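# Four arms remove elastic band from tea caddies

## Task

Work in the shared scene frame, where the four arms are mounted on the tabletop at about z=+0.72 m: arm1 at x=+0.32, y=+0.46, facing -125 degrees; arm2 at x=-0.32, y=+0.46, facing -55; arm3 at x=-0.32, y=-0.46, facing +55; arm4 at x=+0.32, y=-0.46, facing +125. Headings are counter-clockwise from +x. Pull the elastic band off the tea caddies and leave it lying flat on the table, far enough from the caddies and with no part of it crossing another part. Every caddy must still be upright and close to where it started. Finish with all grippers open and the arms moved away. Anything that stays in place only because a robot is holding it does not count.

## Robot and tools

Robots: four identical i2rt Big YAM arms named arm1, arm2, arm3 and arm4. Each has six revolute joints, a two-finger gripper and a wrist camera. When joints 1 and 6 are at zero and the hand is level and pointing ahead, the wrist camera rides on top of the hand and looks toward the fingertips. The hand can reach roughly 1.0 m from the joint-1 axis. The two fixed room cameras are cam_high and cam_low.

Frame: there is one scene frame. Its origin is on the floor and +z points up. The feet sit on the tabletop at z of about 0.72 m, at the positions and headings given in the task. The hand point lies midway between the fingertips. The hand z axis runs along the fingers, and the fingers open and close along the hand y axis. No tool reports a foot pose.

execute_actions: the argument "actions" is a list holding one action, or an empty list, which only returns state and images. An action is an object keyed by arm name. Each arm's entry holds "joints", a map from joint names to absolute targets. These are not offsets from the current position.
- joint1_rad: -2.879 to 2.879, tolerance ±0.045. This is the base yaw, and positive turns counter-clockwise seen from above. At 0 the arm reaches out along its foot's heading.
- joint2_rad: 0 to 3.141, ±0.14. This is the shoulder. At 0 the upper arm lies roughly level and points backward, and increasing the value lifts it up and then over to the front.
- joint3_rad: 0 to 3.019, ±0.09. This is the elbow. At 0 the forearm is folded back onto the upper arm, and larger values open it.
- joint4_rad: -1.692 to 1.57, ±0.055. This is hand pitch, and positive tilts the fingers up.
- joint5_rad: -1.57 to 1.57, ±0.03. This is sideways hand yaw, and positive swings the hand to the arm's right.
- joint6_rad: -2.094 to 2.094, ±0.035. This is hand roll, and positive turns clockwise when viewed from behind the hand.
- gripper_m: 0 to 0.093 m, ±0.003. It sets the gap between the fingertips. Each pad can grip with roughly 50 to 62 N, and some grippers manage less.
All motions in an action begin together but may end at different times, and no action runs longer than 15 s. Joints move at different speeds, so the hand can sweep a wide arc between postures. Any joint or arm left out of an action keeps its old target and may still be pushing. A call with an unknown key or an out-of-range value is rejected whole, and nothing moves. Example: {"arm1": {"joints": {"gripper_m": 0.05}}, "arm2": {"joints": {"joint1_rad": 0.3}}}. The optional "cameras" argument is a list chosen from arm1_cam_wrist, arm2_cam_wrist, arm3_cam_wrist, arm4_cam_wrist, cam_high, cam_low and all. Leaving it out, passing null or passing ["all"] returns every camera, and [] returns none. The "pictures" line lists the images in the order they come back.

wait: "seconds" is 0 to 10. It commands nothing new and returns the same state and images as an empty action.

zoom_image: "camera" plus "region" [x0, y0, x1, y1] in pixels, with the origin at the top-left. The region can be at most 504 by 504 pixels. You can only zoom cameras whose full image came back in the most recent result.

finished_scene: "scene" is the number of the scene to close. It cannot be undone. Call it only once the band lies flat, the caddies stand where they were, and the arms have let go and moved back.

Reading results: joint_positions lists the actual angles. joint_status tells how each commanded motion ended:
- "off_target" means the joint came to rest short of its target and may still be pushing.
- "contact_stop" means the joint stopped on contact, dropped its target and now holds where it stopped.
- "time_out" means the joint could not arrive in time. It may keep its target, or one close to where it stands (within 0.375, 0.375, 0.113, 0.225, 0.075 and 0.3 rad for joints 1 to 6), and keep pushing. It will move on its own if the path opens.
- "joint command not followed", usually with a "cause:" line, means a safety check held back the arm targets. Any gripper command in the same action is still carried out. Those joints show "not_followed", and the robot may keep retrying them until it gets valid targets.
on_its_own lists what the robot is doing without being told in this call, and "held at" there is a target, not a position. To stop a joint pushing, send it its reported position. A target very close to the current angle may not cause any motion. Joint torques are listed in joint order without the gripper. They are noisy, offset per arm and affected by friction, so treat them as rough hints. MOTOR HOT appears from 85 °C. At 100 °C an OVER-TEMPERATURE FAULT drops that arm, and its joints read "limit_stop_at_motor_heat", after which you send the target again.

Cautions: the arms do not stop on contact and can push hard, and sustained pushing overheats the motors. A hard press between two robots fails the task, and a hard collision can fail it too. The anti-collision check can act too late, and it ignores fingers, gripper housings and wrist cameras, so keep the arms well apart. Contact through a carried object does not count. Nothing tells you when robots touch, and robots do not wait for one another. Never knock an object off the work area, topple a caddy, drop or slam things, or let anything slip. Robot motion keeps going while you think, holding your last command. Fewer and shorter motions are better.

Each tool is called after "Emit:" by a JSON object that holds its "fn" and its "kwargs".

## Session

Emit:
{"fn": "execute_actions", "kwargs": {"actions": []}}

Scene clock: 0.00 s.
Joint torques (N m, as the arm reports them, + toward a larger angle): no reading
Motor temperatures (°C, as the motors report them): arm1=[23 25 31 23 24 23] | arm2=[21 24 29 25 23 25] | arm3=[22 24 27 25 24 22] | arm4=[23 24 30 24 22 25]
arm1.joint_positions: joint1_rad=-0.004 joint2_rad=+0.433 joint3_rad=+1.471 joint4_rad=-1.541 joint5_rad=-0.011 joint6_rad=-0.002 gripper_m=+0.095
arm1.joint_status: not commanded
arm1.hand: x=+0.2580 y=+0.3609 z=+1.2994 quat_wxyz=(-0.249, -0.753, -0.418, +0.443) (m; scene frame)
arm2.joint_positions: joint1_rad=+0.017 joint2_rad=+0.451 joint3_rad=+1.478 joint4_rad=-1.537 joint5_rad=-0.012 joint6_rad=-0.013 gripper_m=+0.094
arm2.joint_status: not commanded
arm2.hand: x=-0.2479 y=+0.3675 z=+1.3127 quat_wxyz=(-0.460, -0.368, -0.777, +0.220) (m; scene frame)
arm3.joint_positions: joint1_rad=+0.006 joint2_rad=+0.426 joint3_rad=+1.469 joint4_rad=-1.520 joint5_rad=+0.003 joint6_rad=+0.004 gripper_m=+0.094
arm3.joint_status: not commanded
arm3.hand: x=-0.2502 y=-0.3676 z=+1.3352 quat_wxyz=(-0.464, +0.383, -0.763, -0.235) (m; scene frame)
arm4.joint_positions: joint1_rad=+0.016 joint2_rad=+0.447 joint3_rad=+1.467 joint4_rad=-1.545 joint5_rad=+0.011 joint6_rad=+0.000 gripper_m=+0.095
arm4.joint_status: not commanded
arm4.hand: x=+0.2539 y=-0.3636 z=+1.3268 quat_wxyz=(-0.237, +0.766, -0.400, -0.444) (m; scene frame)
pictures: arm1_cam_wrist, arm2_cam_wrist, arm3_cam_wrist, arm4_cam_wrist, cam_high, cam_low
Images, in order (width x height): arm1_cam_wrist 672x504, arm2_cam_wrist 672x504, arm3_cam_wrist 672x504, arm4_cam_wrist 672x504, cam_high 672x504, cam_low 672x504.

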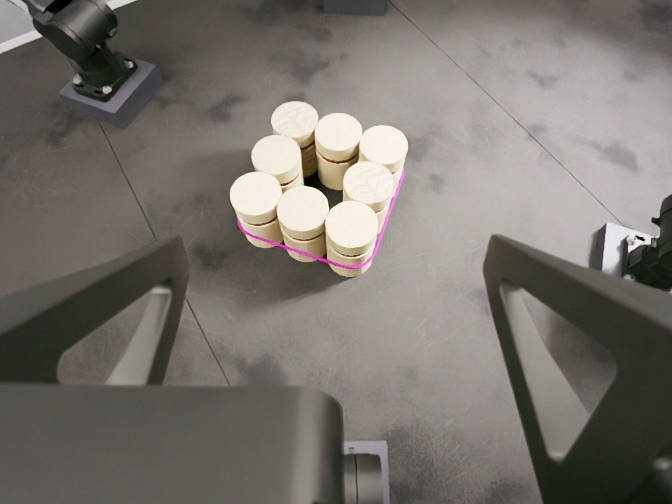

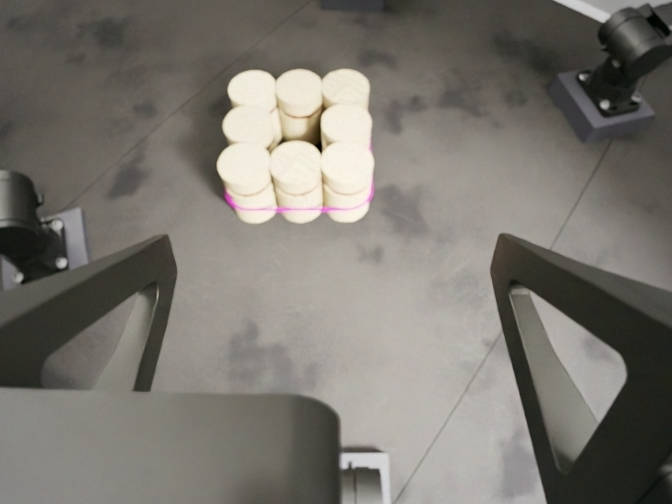

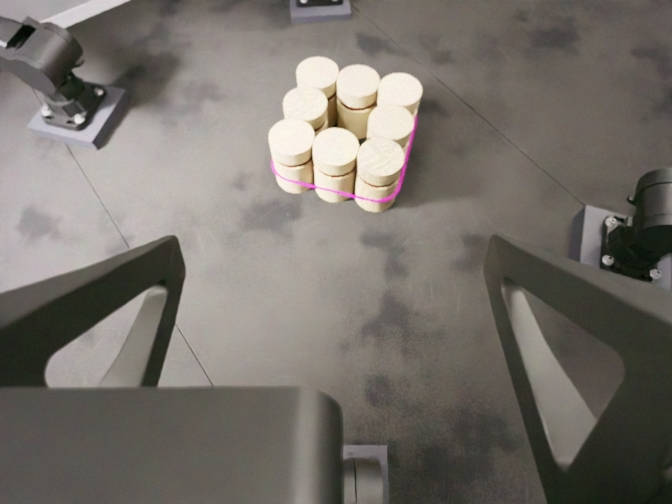

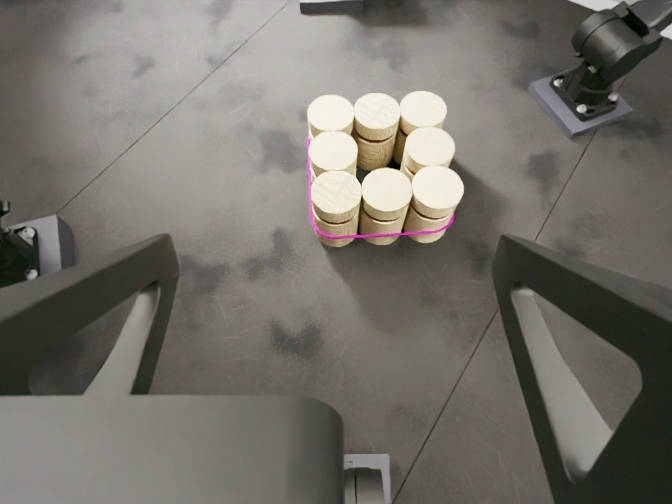

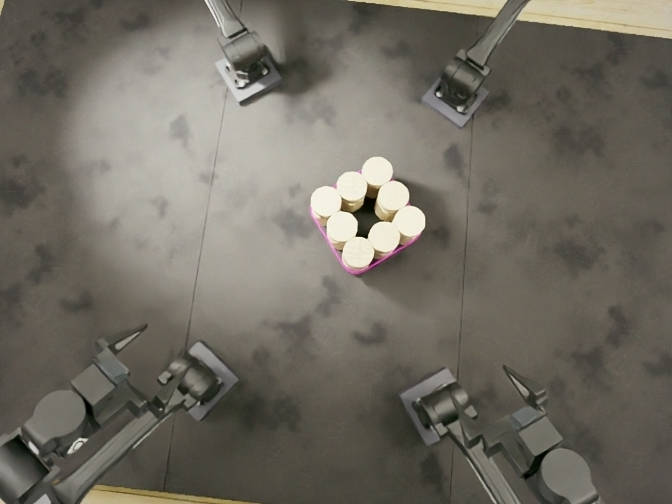

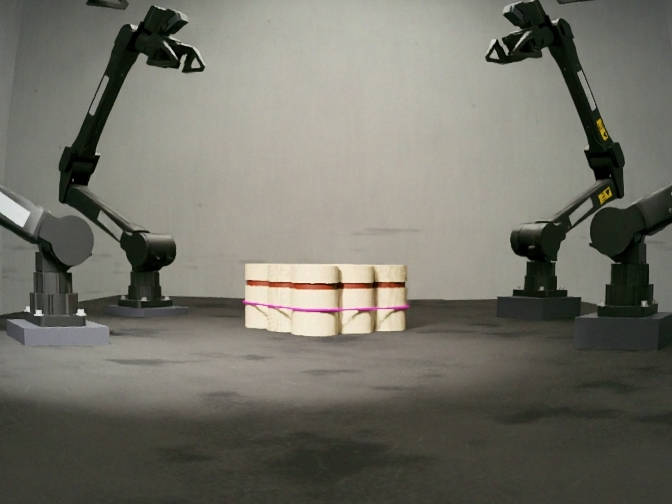

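Emit:
{"fn": "execute_actions", "kwargs": {"actions": []}}

Scene clock: 20.30 s.
Joint torques (N m, as the arm reports them, + toward a larger angle): arm1=[0.98 6.43 6.46 1.9  0.12 0.04] | arm2=[-1.08  8.07  5.89  1.82 -0.06 -0.03] | arm3=[0.84 4.5  7.74 1.59 0.08 0.19] | arm4=[1.06 6.66 7.87 2.15 0.06 0.1 ]
Motor temperatures (°C, as the motors report them): arm1=[23 25 33 23 24 23] | arm2=[21 24 31 25 23 25] | arm3=[22 24 29 25 24 22] | arm4=[23 24 31 24 22 25]
arm1.joint_positions: joint1_rad=-0.004 joint2_rad=+0.433 joint3_rad=+1.471 joint4_rad=-1.541 joint5_rad=-0.011 joint6_rad=-0.002 gripper_m=+0.095
arm1.joint_status: not commanded
arm1.hand: x=+0.2580 y=+0.3609 z=+1.2994 quat_wxyz=(-0.249, -0.753, -0.418, +0.443) (m; scene frame)
arm2.joint_positions: joint1_rad=+0.017 joint2_rad=+0.451 joint3_rad=+1.478 joint4_rad=-1.537 joint5_rad=-0.012 joint6_rad=-0.013 gripper_m=+0.094
arm2.joint_status: not commanded
arm2.hand: x=-0.2479 y=+0.3675 z=+1.3127 quat_wxyz=(-0.460, -0.368, -0.777, +0.220) (m; scene frame)
arm3.joint_positions: joint1_rad=+0.006 joint2_rad=+0.426 joint3_rad=+1.469 joint4_rad=-1.520 joint5_rad=+0.003 joint6_rad=+0.004 gripper_m=+0.094
arm3.joint_status: not commanded
arm3.hand: x=-0.2502 y=-0.3676 z=+1.3352 quat_wxyz=(-0.464, +0.383, -0.763, -0.235) (m; scene frame)
arm4.joint_positions: joint1_rad=+0.016 joint2_rad=+0.447 joint3_rad=+1.467 joint4_rad=-1.545 joint5_rad=+0.011 joint6_rad=+0.000 gripper_m=+0.095
arm4.joint_status: not commanded
arm4.hand: x=+0.2539 y=-0.3636 z=+1.3268 quat_wxyz=(-0.237, +0.766, -0.400, -0.444) (m; scene frame)
pictures: arm1_cam_wrist, arm2_cam_wrist, arm3_cam_wrist, arm4_cam_wrist, cam_high, cam_low
Images, in order (width x height): arm1_cam_wrist 672x504, arm2_cam_wrist 672x504, arm3_cam_wrist 672x504, arm4_cam_wrist 672x504, cam_high 672x504, cam_low 672x504.

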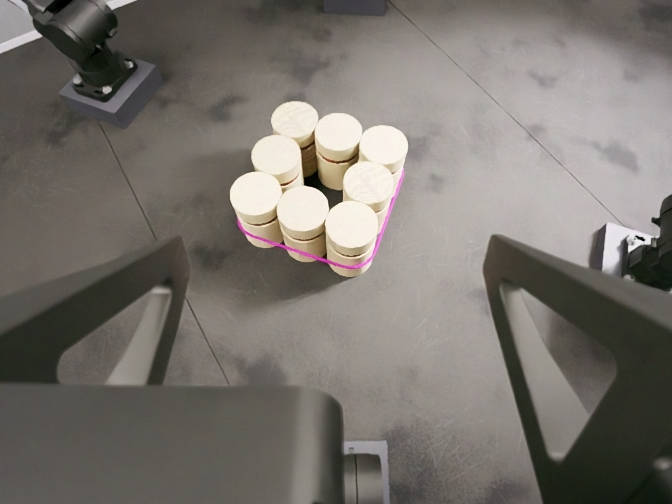

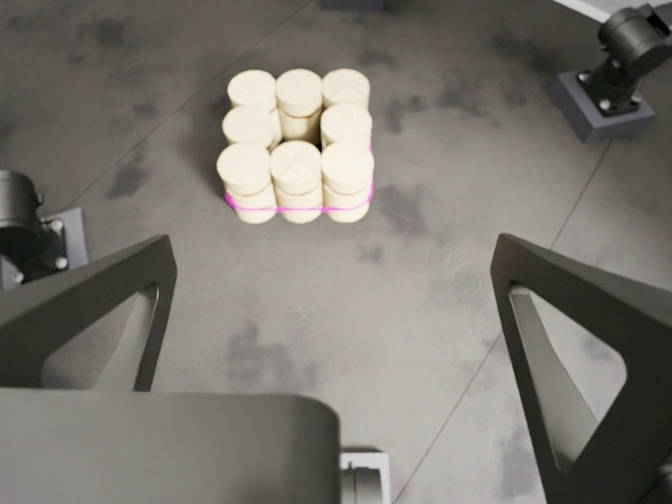

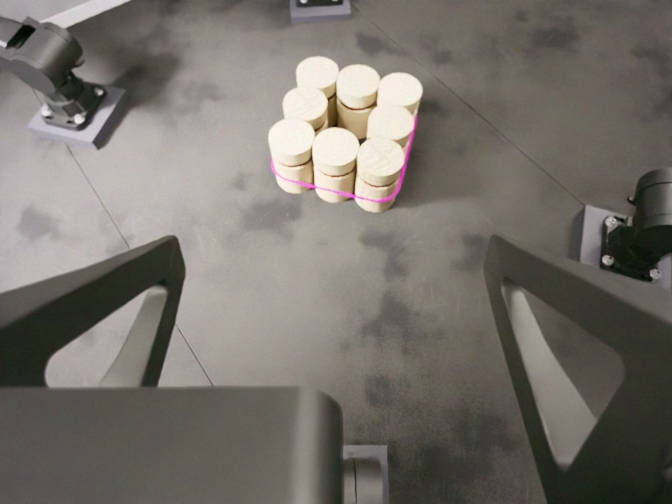

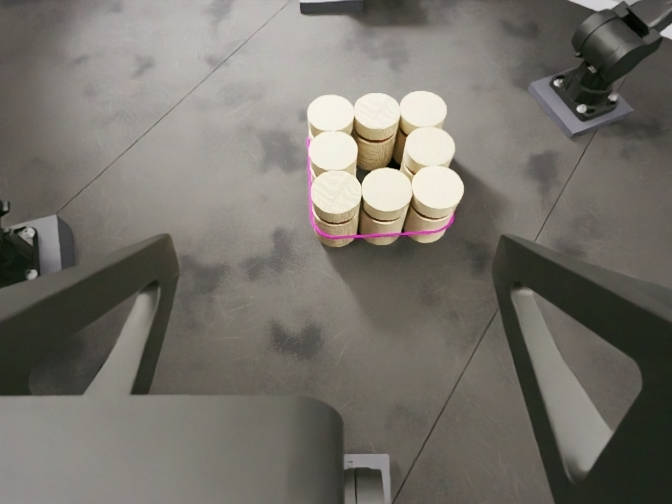

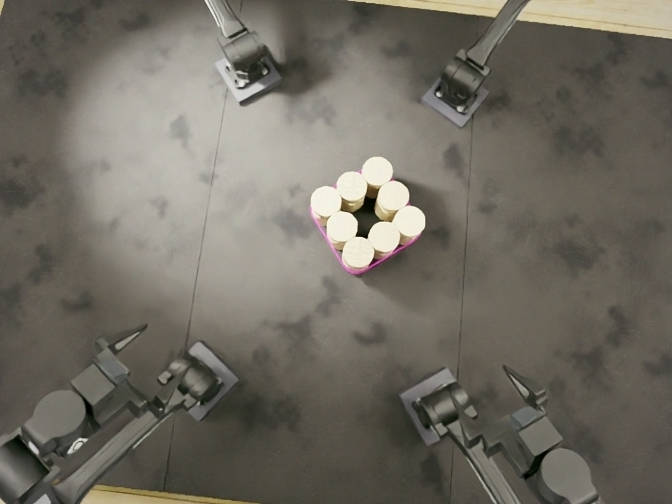

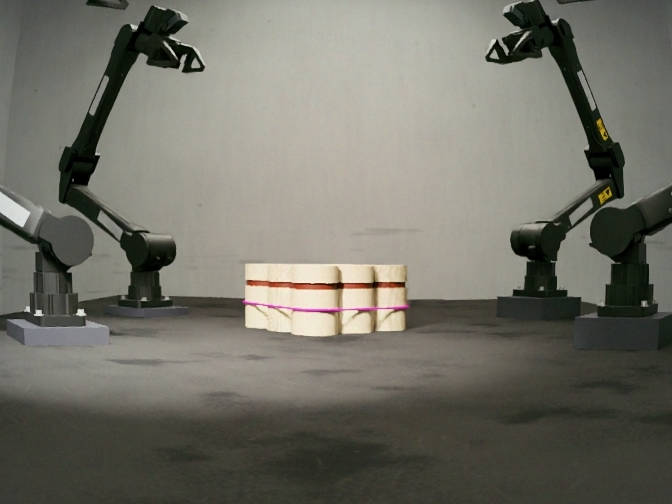

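Emit:
{"fn": "execute_actions", "kwargs": {"actions": [{"arm1":{"joints":{"joint1_rad":0.159,"joint2_rad":0.922,"joint3_rad":0.62,"joint4_rad":-0.798,"joint5_rad":0,"joint6_rad":2.0,"gripper_m":0.025}},"arm2":{"joints":{"joint1_rad":0.087,"joint2_rad":1.244,"joint3_rad":0.793,"joint4_rad":-0.649,"joint5_rad":0,"joint6_rad":1.63,"gripper_m":0.025}},"arm3":{"joints":{"joint1_rad":-0.042,"joint2_rad":1.399,"joint3_rad":0.888,"joint4_rad":-0.589,"joint5_rad":0,"joint6_rad":1.79,"gripper_m":0.025}},"arm4":{"joints":{"joint1_rad":-0.323,"joint2_rad":1.212,"joint3_rad":0.712,"joint4_rad":-0.6,"joint5_rad":0,"joint6_rad":1.28,"gripper_m":0.025}}}]}}

Scene clock: 54.30 s.
Joint torques (N m, as the arm reports them, + toward a larger angle): arm1=[ 1.81 -2.11  7.56  1.66  0.29  0.12] | arm2=[-0.29 -6.76  7.85  1.54  0.15  0.11] | arm3=[-0.35 -8.24  9.95  1.2   0.04  0.3 ] | arm4=[ 0.67 -9.74  9.41  1.74  0.13  0.18]
Motor temperatures (°C, as the motors report them): arm1=[23 25 34 23 23 23] | arm2=[21 24 31 25 23 25] | arm3=[22 24 29 25 24 22] | arm4=[23 24 32 24 22 25]
arm1.joint_positions: joint1_rad=+0.148 joint2_rad=+0.921 joint3_rad=+0.629 joint4_rad=-0.817 joint5_rad=-0.002 joint6_rad=+1.988 gripper_m=+0.025
arm1.joint_status: all done
arm1.hand: x=+0.1905 y=+0.1649 z=+0.8807 quat_wxyz=(-0.228, -0.891, +0.392, -0.002) (m; scene frame)
arm2.joint_positions: joint1_rad=+0.075 joint2_rad=+1.240 joint3_rad=+0.780 joint4_rad=-0.670 joint5_rad=-0.003 joint6_rad=+1.614 gripper_m=+0.025
arm2.joint_status: all done
arm2.hand: x=-0.0488 y=+0.1536 z=+0.8709 quat_wxyz=(-0.206, -0.919, -0.326, -0.087) (m; scene frame)
arm3.joint_positions: joint1_rad=-0.030 joint2_rad=+1.380 joint3_rad=+0.873 joint4_rad=-0.604 joint5_rad=+0.003 joint6_rad=+1.774 gripper_m=+0.025
arm3.joint_status: all done
arm3.hand: x=-0.0333 y=-0.1005 z=+0.8786 quat_wxyz=(-0.054, -0.412, -0.882, -0.222) (m; scene frame)
arm4.joint_positions: joint1_rad=-0.318 joint2_rad=+1.223 joint3_rad=+0.708 joint4_rad=-0.615 joint5_rad=+0.000 joint6_rad=+1.266 gripper_m=+0.025
arm4.joint_status: all done
arm4.hand: x=+0.2125 y=-0.0821 z=+0.8713 quat_wxyz=(-0.002, +0.280, -0.934, -0.224) (m; scene frame)
pictures: arm1_cam_wrist, arm2_cam_wrist, arm3_cam_wrist, arm4_cam_wrist, cam_high, cam_low
Images, in order (width x height): arm1_cam_wrist 672x504, arm2_cam_wrist 672x504, arm3_cam_wrist 672x504, arm4_cam_wrist 672x504, cam_high 672x504, cam_low 672x504.

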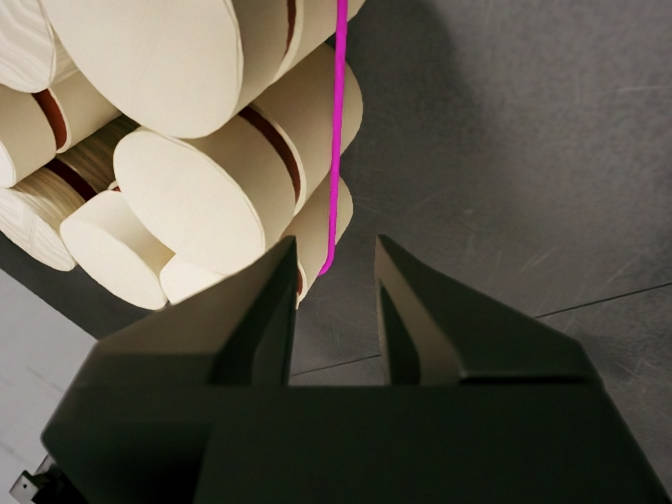

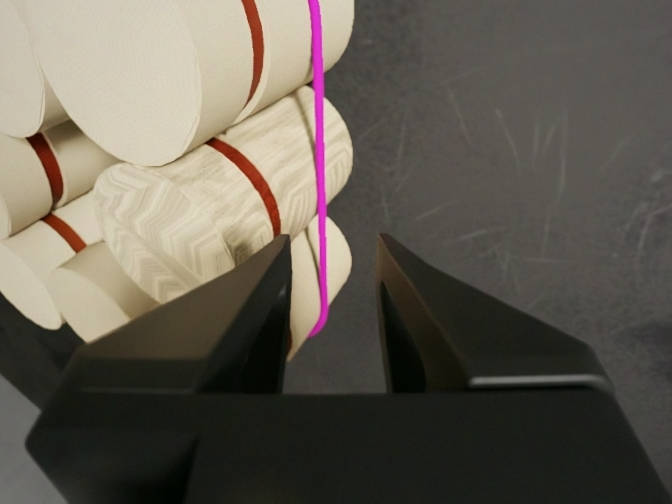

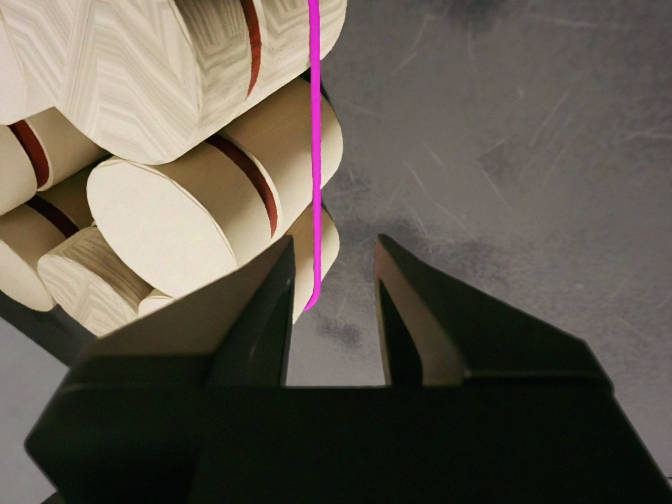

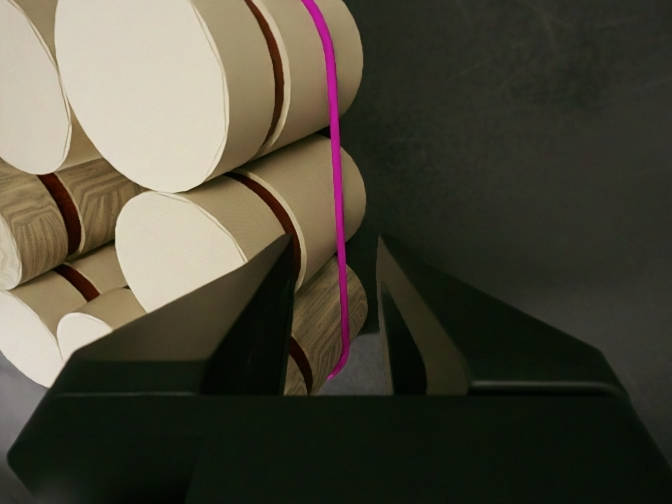

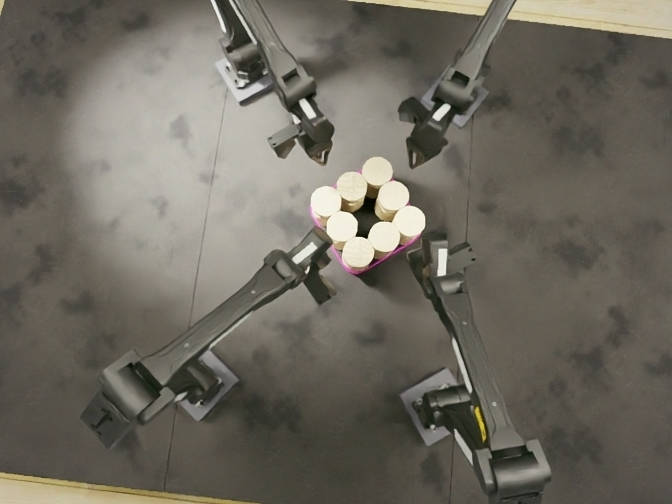

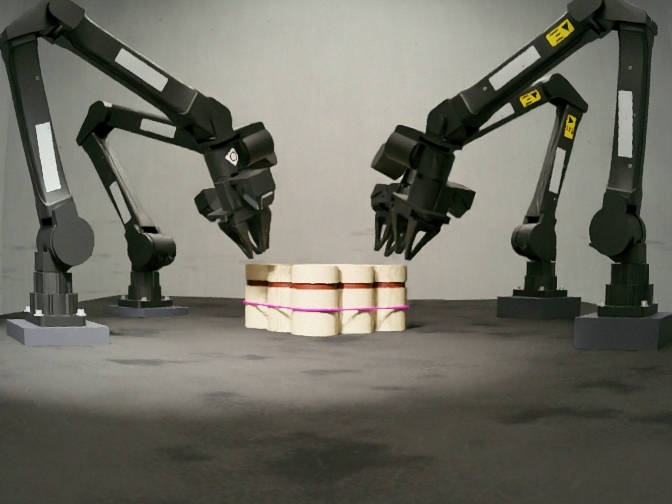

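Emit:
{"fn": "execute_actions", "kwargs": {"actions": [{"arm1":{"joints":{"joint1_rad":0.125,"joint2_rad":1.103,"joint3_rad":0.505,"joint4_rad":-0.68}},"arm2":{"joints":{"joint1_rad":0.095,"joint2_rad":1.428,"joint3_rad":0.735,"joint4_rad":-0.57}},"arm3":{"joints":{"joint1_rad":-0.065,"joint2_rad":1.585,"joint3_rad":0.846,"joint4_rad":-0.52}},"arm4":{"joints":{"joint1_rad":-0.295,"joint2_rad":1.41,"joint3_rad":0.655,"joint4_rad":-0.5}}}], "cameras": []}}

Emit:
{"fn": "execute_actions", "kwargs": {"actions": [{"arm1":{"joints":{"joint4_rad":-0.495}},"arm2":{"joints":{"joint4_rad":-0.39}},"arm3":{"joints":{"joint4_rad":-0.355}},"arm4":{"joints":{"joint4_rad":-0.325}}}]}}

Scene clock: 73.43 s.
Joint torques (N m, as the arm reports them, + toward a larger angle): arm1=[-0.08 -3.51  6.99  1.35  0.3   0.14] | arm2=[ 0.03 -9.94  6.29  1.16  0.16  0.11] | arm3=[ -0.1  -10.82   7.67   0.78   0.04   0.32] | arm4=[  1.77 -11.47   7.62   1.38   0.14   0.19]
Motor temperatures (°C, as the motors report them): arm1=[23 25 34 23 23 23] | arm2=[21 24 32 25 23 25] | arm3=[22 24 30 25 24 22] | arm4=[23 24 32 24 22 25]
arm1.joint_positions: joint1_rad=+0.139 joint2_rad=+1.108 joint3_rad=+0.502 joint4_rad=-0.696 joint5_rad=-0.002 joint6_rad=+1.988 gripper_m=+0.025
arm1.joint_status: all done
arm1.hand: x=+0.2000 y=+0.1929 z=+0.7830 quat_wxyz=(-0.133, -0.905, +0.404, -0.001) (m; scene frame)
arm2.joint_positions: joint1_rad=+0.078 joint2_rad=+1.437 joint3_rad=+0.727 joint4_rad=-0.588 joint5_rad=-0.003 joint6_rad=+1.615 gripper_m=+0.025
arm2.joint_status: all done
arm2.hand: x=-0.0576 y=+0.1660 z=+0.7808 quat_wxyz=(-0.129, -0.933, -0.332, -0.056) (m; scene frame)
arm3.joint_positions: joint1_rad=-0.055 joint2_rad=+1.585 joint3_rad=+0.841 joint4_rad=-0.530 joint5_rad=+0.003 joint6_rad=+1.774 gripper_m=+0.025
arm3.joint_status: all done
arm3.hand: x=-0.0321 y=-0.1167 z=+0.7836 quat_wxyz=(-0.037, -0.430, -0.891, -0.143) (m; scene frame)
arm4.joint_positions: joint1_rad=-0.304 joint2_rad=+1.422 joint3_rad=+0.651 joint4_rad=-0.512 joint5_rad=+0.000 joint6_rad=+1.267 gripper_m=+0.025
arm4.joint_status: all done
arm4.hand: x=+0.2121 y=-0.0993 z=+0.7851 quat_wxyz=(+0.000, +0.290, -0.945, -0.148) (m; scene frame)
pictures: none
No camera images: the call's "cameras" was empty. Leave "cameras" out to get every camera's image.

Scene clock: 74.30 s.
Joint torques (N m, as the arm reports them, + toward a larger angle): arm1=[-0.05 -3.79  7.26  1.65  0.3   0.12] | arm2=[ 0.18 -9.89  6.5   1.59  0.13  0.12] | arm3=[ -0.01 -11.04   7.75   1.2    0.04   0.3 ] | arm4=[  1.74 -11.79   7.94   1.76   0.13   0.18]
Motor temperatures (°C, as the motors report them): arm1=[23 25 34 23 23 23] | arm2=[21 24 32 25 23 25] | arm3=[22 24 30 25 24 22] | arm4=[23 24 32 24 22 25]
arm1.joint_positions: joint1_rad=+0.139 joint2_rad=+1.108 joint3_rad=+0.502 joint4_rad=-0.513 joint5_rad=-0.002 joint6_rad=+1.988 gripper_m=+0.025
arm1.joint_status: all done
arm1.hand: x=+0.1827 y=+0.1545 z=+0.7988 quat_wxyz=(-0.224, -0.890, +0.397, -0.001) (m; scene frame)
arm2.joint_positions: joint1_rad=+0.078 joint2_rad=+1.437 joint3_rad=+0.727 joint4_rad=-0.411 joint5_rad=-0.003 joint6_rad=+1.615 gripper_m=+0.025
arm2.joint_status: all done
arm2.hand: x=-0.0306 y=+0.1356 z=+0.7966 quat_wxyz=(-0.210, -0.917, -0.327, -0.089) (m; scene frame)
arm3.joint_positions: joint1_rad=-0.055 joint2_rad=+1.585 joint3_rad=+0.841 joint4_rad=-0.369 joint5_rad=+0.003 joint6_rad=+1.775 gripper_m=+0.025
arm3.joint_status: all done
arm3.hand: x=-0.0086 y=-0.0885 z=+0.7981 quat_wxyz=(-0.056, -0.424, -0.877, -0.220) (m; scene frame)
arm4.joint_positions: joint1_rad=-0.304 joint2_rad=+1.422 joint3_rad=+0.651 joint4_rad=-0.339 joint5_rad=+0.000 joint6_rad=+1.267 gripper_m=+0.025
arm4.joint_status: all done
arm4.hand: x=+0.2007 y=-0.0615 z=+0.8010 quat_wxyz=(-0.001, +0.285, -0.930, -0.233) (m; scene frame)
pictures: arm1_cam_wrist, arm2_cam_wrist, arm3_cam_wrist, arm4_cam_wrist, cam_high, cam_low
Images, in order (width x height): arm1_cam_wrist 672x504, arm2_cam_wrist 672x504, arm3_cam_wrist 672x504, arm4_cam_wrist 672x504, cam_high 672x504, cam_low 672x504.

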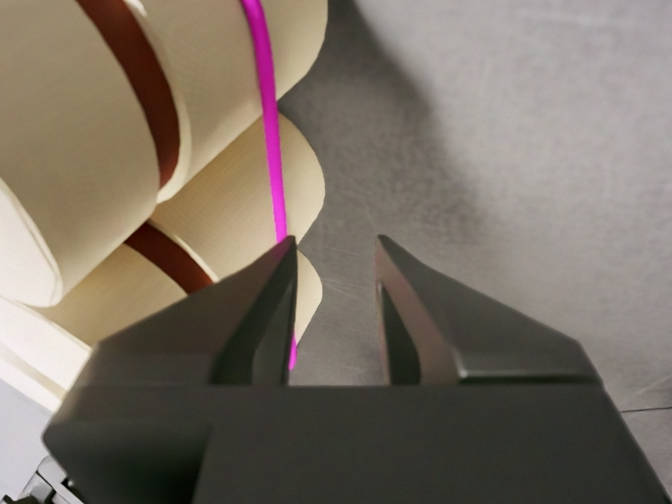

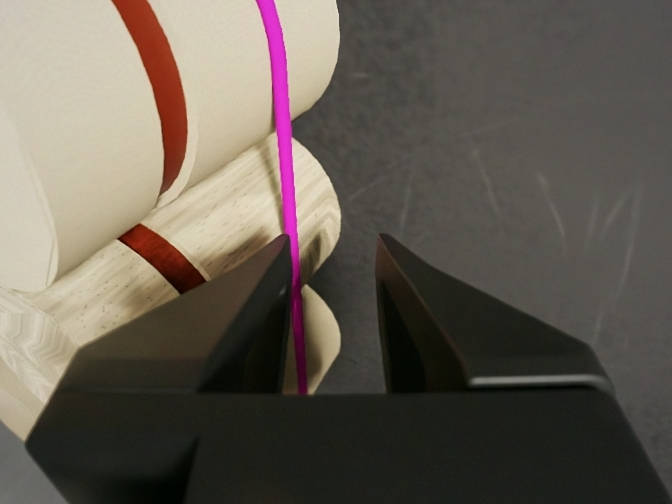

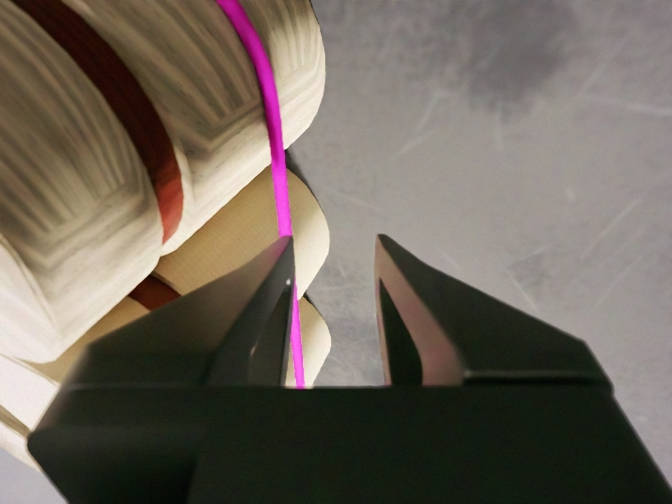

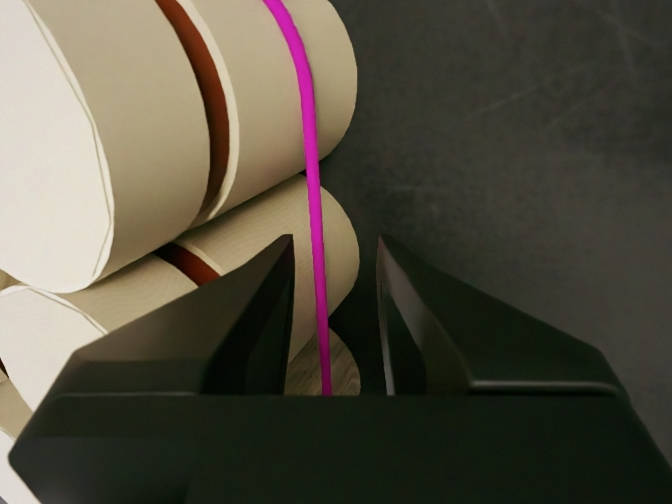

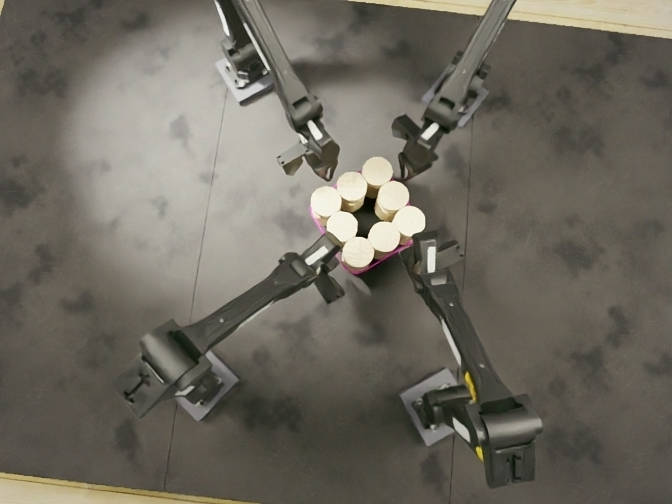

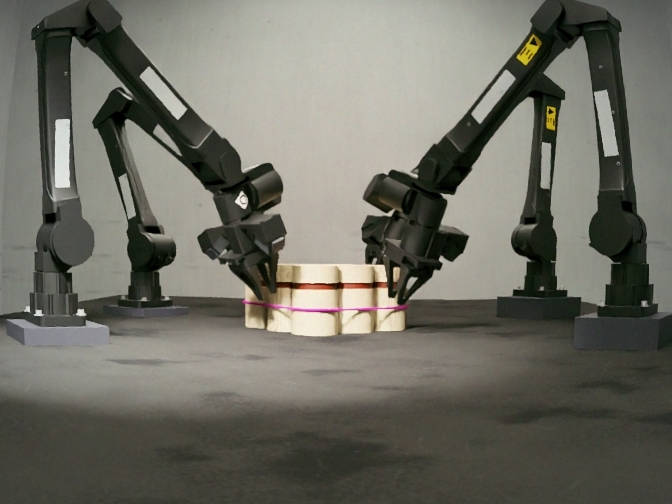

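Emit:
{"fn": "execute_actions", "kwargs": {"actions": [{"arm1":{"joints":{"joint1_rad":0.04,"joint2_rad":1.168,"joint3_rad":0.56,"joint4_rad":-0.475}},"arm2":{"joints":{"joint1_rad":0.027,"joint2_rad":1.508,"joint3_rad":0.822}},"arm3":{"joints":{"joint1_rad":-0.088,"joint2_rad":1.65,"joint3_rad":0.938,"joint4_rad":-0.39}},"arm4":{"joints":{"joint2_rad":1.47,"joint3_rad":0.722}}}]}}

Scene clock: 93.50 s.
Joint torques (N m, as the arm reports them, + toward a larger angle): arm1=[ 0.31 -3.62  9.9   1.56  0.27  0.13] | arm2=[-2.06 -9.67  8.63  1.46  0.16  0.09] | arm3=[-0.25 -9.98 10.95  0.44  0.05  0.3 ] | arm4=[  1.73 -11.49  11.61   1.69   0.13   0.18]
Motor temperatures (°C, as the motors report them): arm1=[23 25 35 23 23 23] | arm2=[21 24 32 25 23 25] | arm3=[22 24 30 25 24 22] | arm4=[23 24 32 24 22 25]
arm1.joint_positions: joint1_rad=+0.048 joint2_rad=+1.164 joint3_rad=+0.516 joint4_rad=-0.492 joint5_rad=-0.001 joint6_rad=+1.988 gripper_m=+0.025
arm1.joint_status: all done
arm1.hand: x=+0.1522 y=+0.1622 z=+0.7890 quat_wxyz=(-0.213, -0.873, +0.438, +0.009) (m; scene frame)
arm2.joint_positions: joint1_rad=+0.038 joint2_rad=+1.503 joint3_rad=+0.784 joint4_rad=-0.408 joint5_rad=-0.003 joint6_rad=+1.615 gripper_m=+0.025
arm2.joint_status: all done
arm2.hand: x=-0.0298 y=+0.1072 z=+0.7920 quat_wxyz=(-0.209, -0.924, -0.308, -0.084) (m; scene frame)
arm3.joint_positions: joint1_rad=-0.078 joint2_rad=+1.632 joint3_rad=+0.894 joint4_rad=-0.382 joint5_rad=+0.003 joint6_rad=+1.775 gripper_m=+0.025
arm3.joint_status: all done
arm3.hand: x=+0.0113 y=-0.0823 z=+0.7953 quat_wxyz=(-0.058, -0.434, -0.873, -0.216) (m; scene frame)
arm4.joint_positions: joint1_rad=-0.304 joint2_rad=+1.468 joint3_rad=+0.678 joint4_rad=-0.338 joint5_rad=+0.000 joint6_rad=+1.267 gripper_m=+0.025
arm4.joint_status: all done
arm4.hand: x=+0.1983 y=-0.0536 z=+0.7928 quat_wxyz=(-0.001, +0.286, -0.932, -0.224) (m; scene frame)
pictures: arm1_cam_wrist, arm2_cam_wrist, arm3_cam_wrist, arm4_cam_wrist, cam_high, cam_low
Images, in order (width x height): arm1_cam_wrist 672x504, arm2_cam_wrist 672x504, arm3_cam_wrist 672x504, arm4_cam_wrist 672x504, cam_high 672x504, cam_low 672x504.

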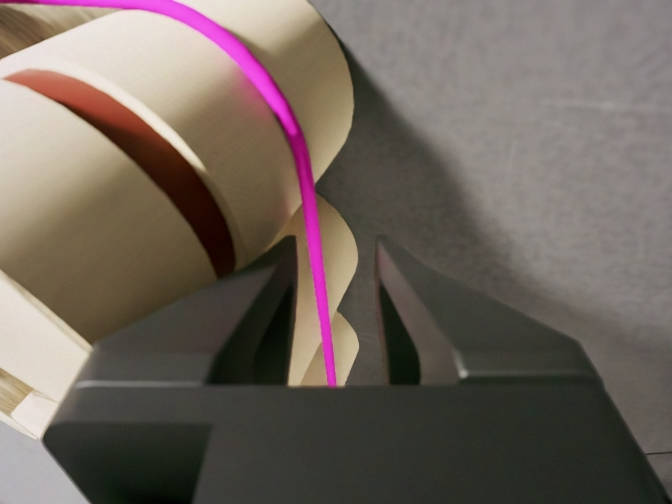

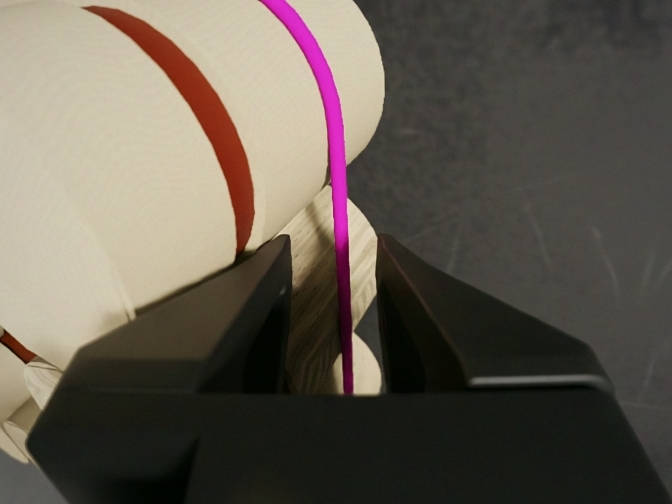

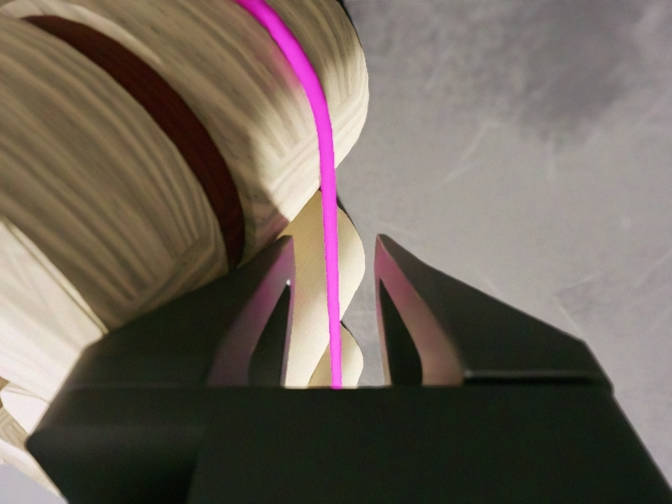

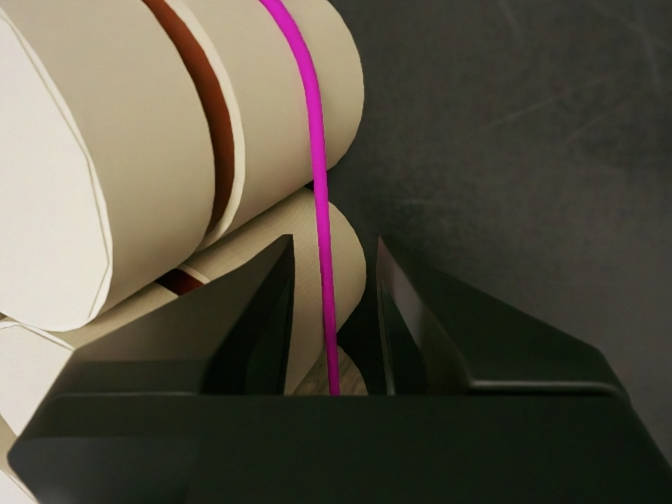

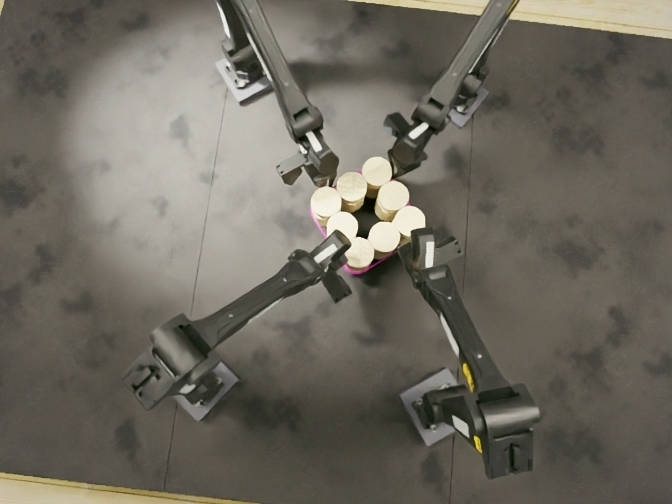

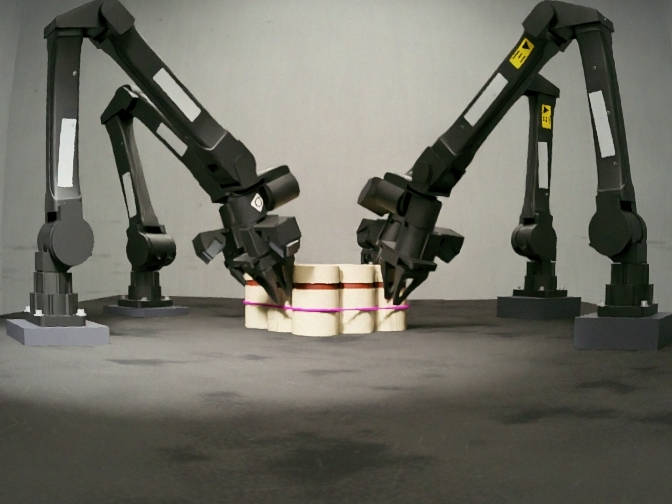

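Emit:
{"fn": "execute_actions", "kwargs": {"actions": [{"arm1":{"joints":{"joint2_rad":1.235,"joint3_rad":0.535,"joint4_rad":-0.39}},"arm2":{"joints":{"joint2_rad":1.555,"joint3_rad":0.79,"joint4_rad":-0.335}},"arm3":{"joints":{"joint2_rad":1.70,"joint3_rad":0.92,"joint4_rad":-0.31}},"arm4":{"joints":{"joint2_rad":1.53,"joint3_rad":0.705,"joint4_rad":-0.25}}}], "cameras": ["arm1_cam_wrist","arm2_cam_wrist","arm3_cam_wrist","arm4_cam_wrist","cam_high"]}}

Scene clock: 107.17 s.
Joint torques (N m, as the arm reports them, + toward a larger angle): arm1=[ 0.36 -4.35  7.8   1.83  0.27  0.12] | arm2=[ -1.8  -10.11   6.15   1.62   0.13   0.1 ] | arm3=[ -0.06 -10.63   9.23   1.35   0.07   0.28] | arm4=[  1.69 -11.92   9.59   1.75   0.13   0.18]
Motor temperatures (°C, as the motors report them): arm1=[23 25 36 23 23 23] | arm2=[21 24 33 25 23 25] | arm3=[22 24 31 25 24 22] | arm4=[23 24 33 24 22 25]
arm1.joint_positions: joint1_rad=+0.048 joint2_rad=+1.232 joint3_rad=+0.516 joint4_rad=-0.415 joint5_rad=-0.001 joint6_rad=+1.989 gripper_m=+0.025
arm1.joint_status: all done
arm1.hand: x=+0.1466 y=+0.1523 z=+0.7748 quat_wxyz=(-0.217, -0.872, +0.438, +0.009) (m; scene frame)
arm2.joint_positions: joint1_rad=+0.038 joint2_rad=+1.549 joint3_rad=+0.784 joint4_rad=-0.356 joint5_rad=-0.003 joint6_rad=+1.615 gripper_m=+0.025
arm2.joint_status: all done
arm2.hand: x=-0.0252 y=+0.1017 z=+0.7773 quat_wxyz=(-0.212, -0.924, -0.308, -0.085) (m; scene frame)
arm3.joint_positions: joint1_rad=-0.078 joint2_rad=+1.681 joint3_rad=+0.894 joint4_rad=-0.330 joint5_rad=+0.002 joint6_rad=+1.777 gripper_m=+0.025
arm3.joint_status: all done
arm3.hand: x=+0.0152 y=-0.0778 z=+0.7769 quat_wxyz=(-0.058, -0.435, -0.872, -0.217) (m; scene frame)
arm4.joint_positions: joint1_rad=-0.304 joint2_rad=+1.532 joint3_rad=+0.678 joint4_rad=-0.265 joint5_rad=+0.000 joint6_rad=+1.267 gripper_m=+0.025
arm4.joint_status: all done
arm4.hand: x=+0.1957 y=-0.0450 z=+0.7749 quat_wxyz=(-0.001, +0.286, -0.931, -0.229) (m; scene frame)
pictures: arm1_cam_wrist, arm2_cam_wrist, arm3_cam_wrist, arm4_cam_wrist, cam_high
Images, in order (width x height): arm1_cam_wrist 672x504, arm2_cam_wrist 672x504, arm3_cam_wrist 672x504, arm4_cam_wrist 672x504, cam_high 672x504.

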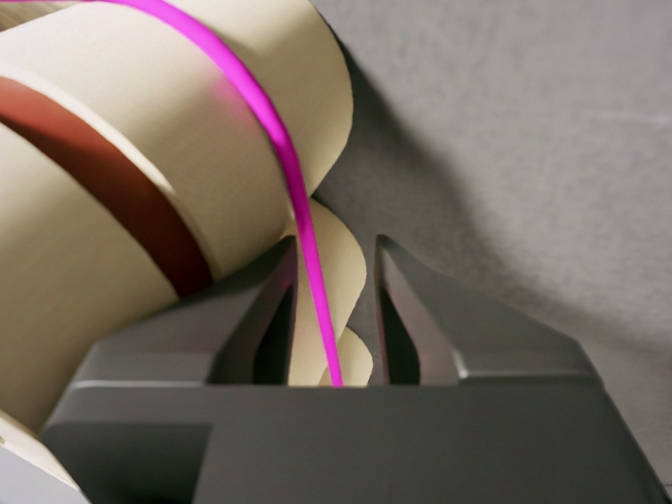

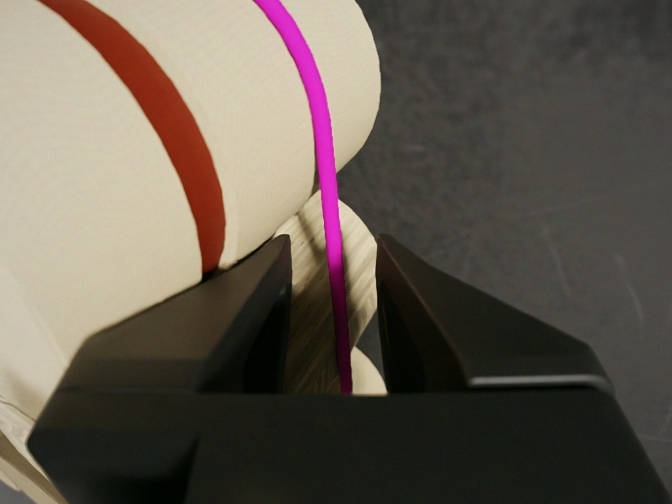

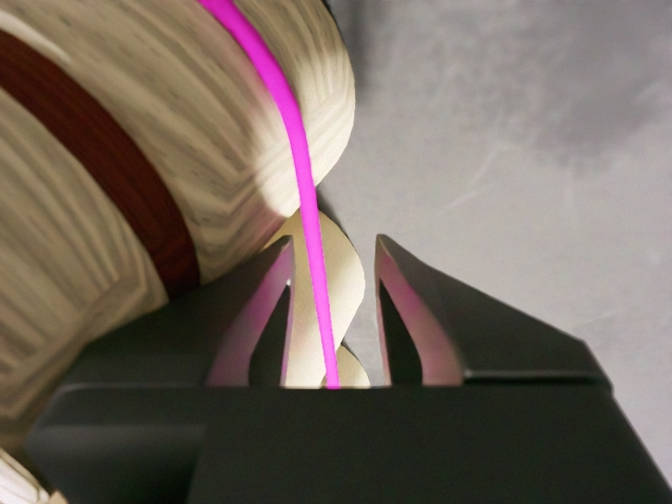

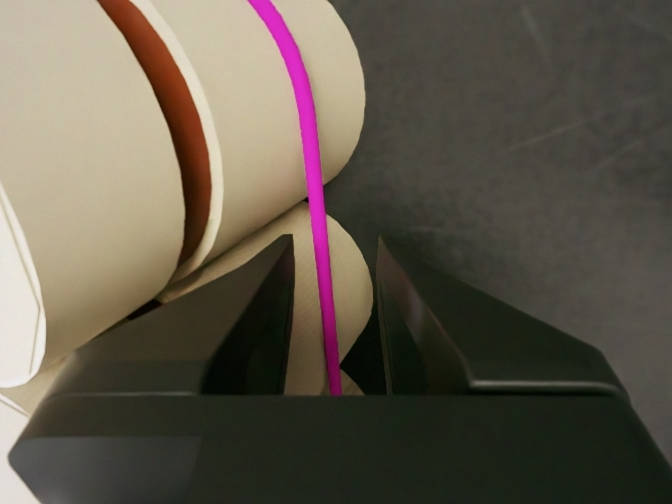

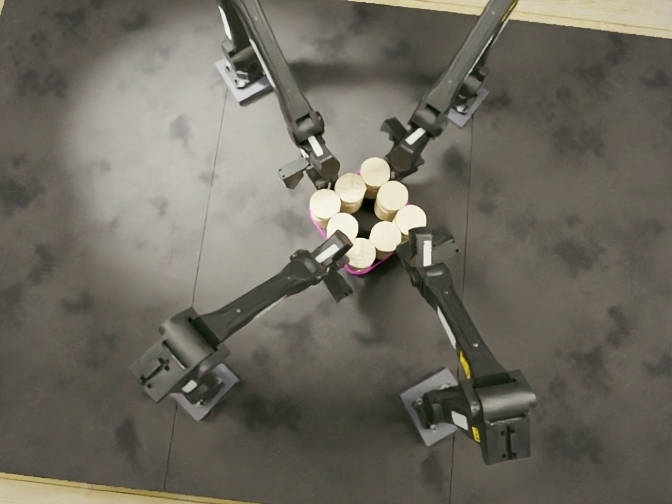

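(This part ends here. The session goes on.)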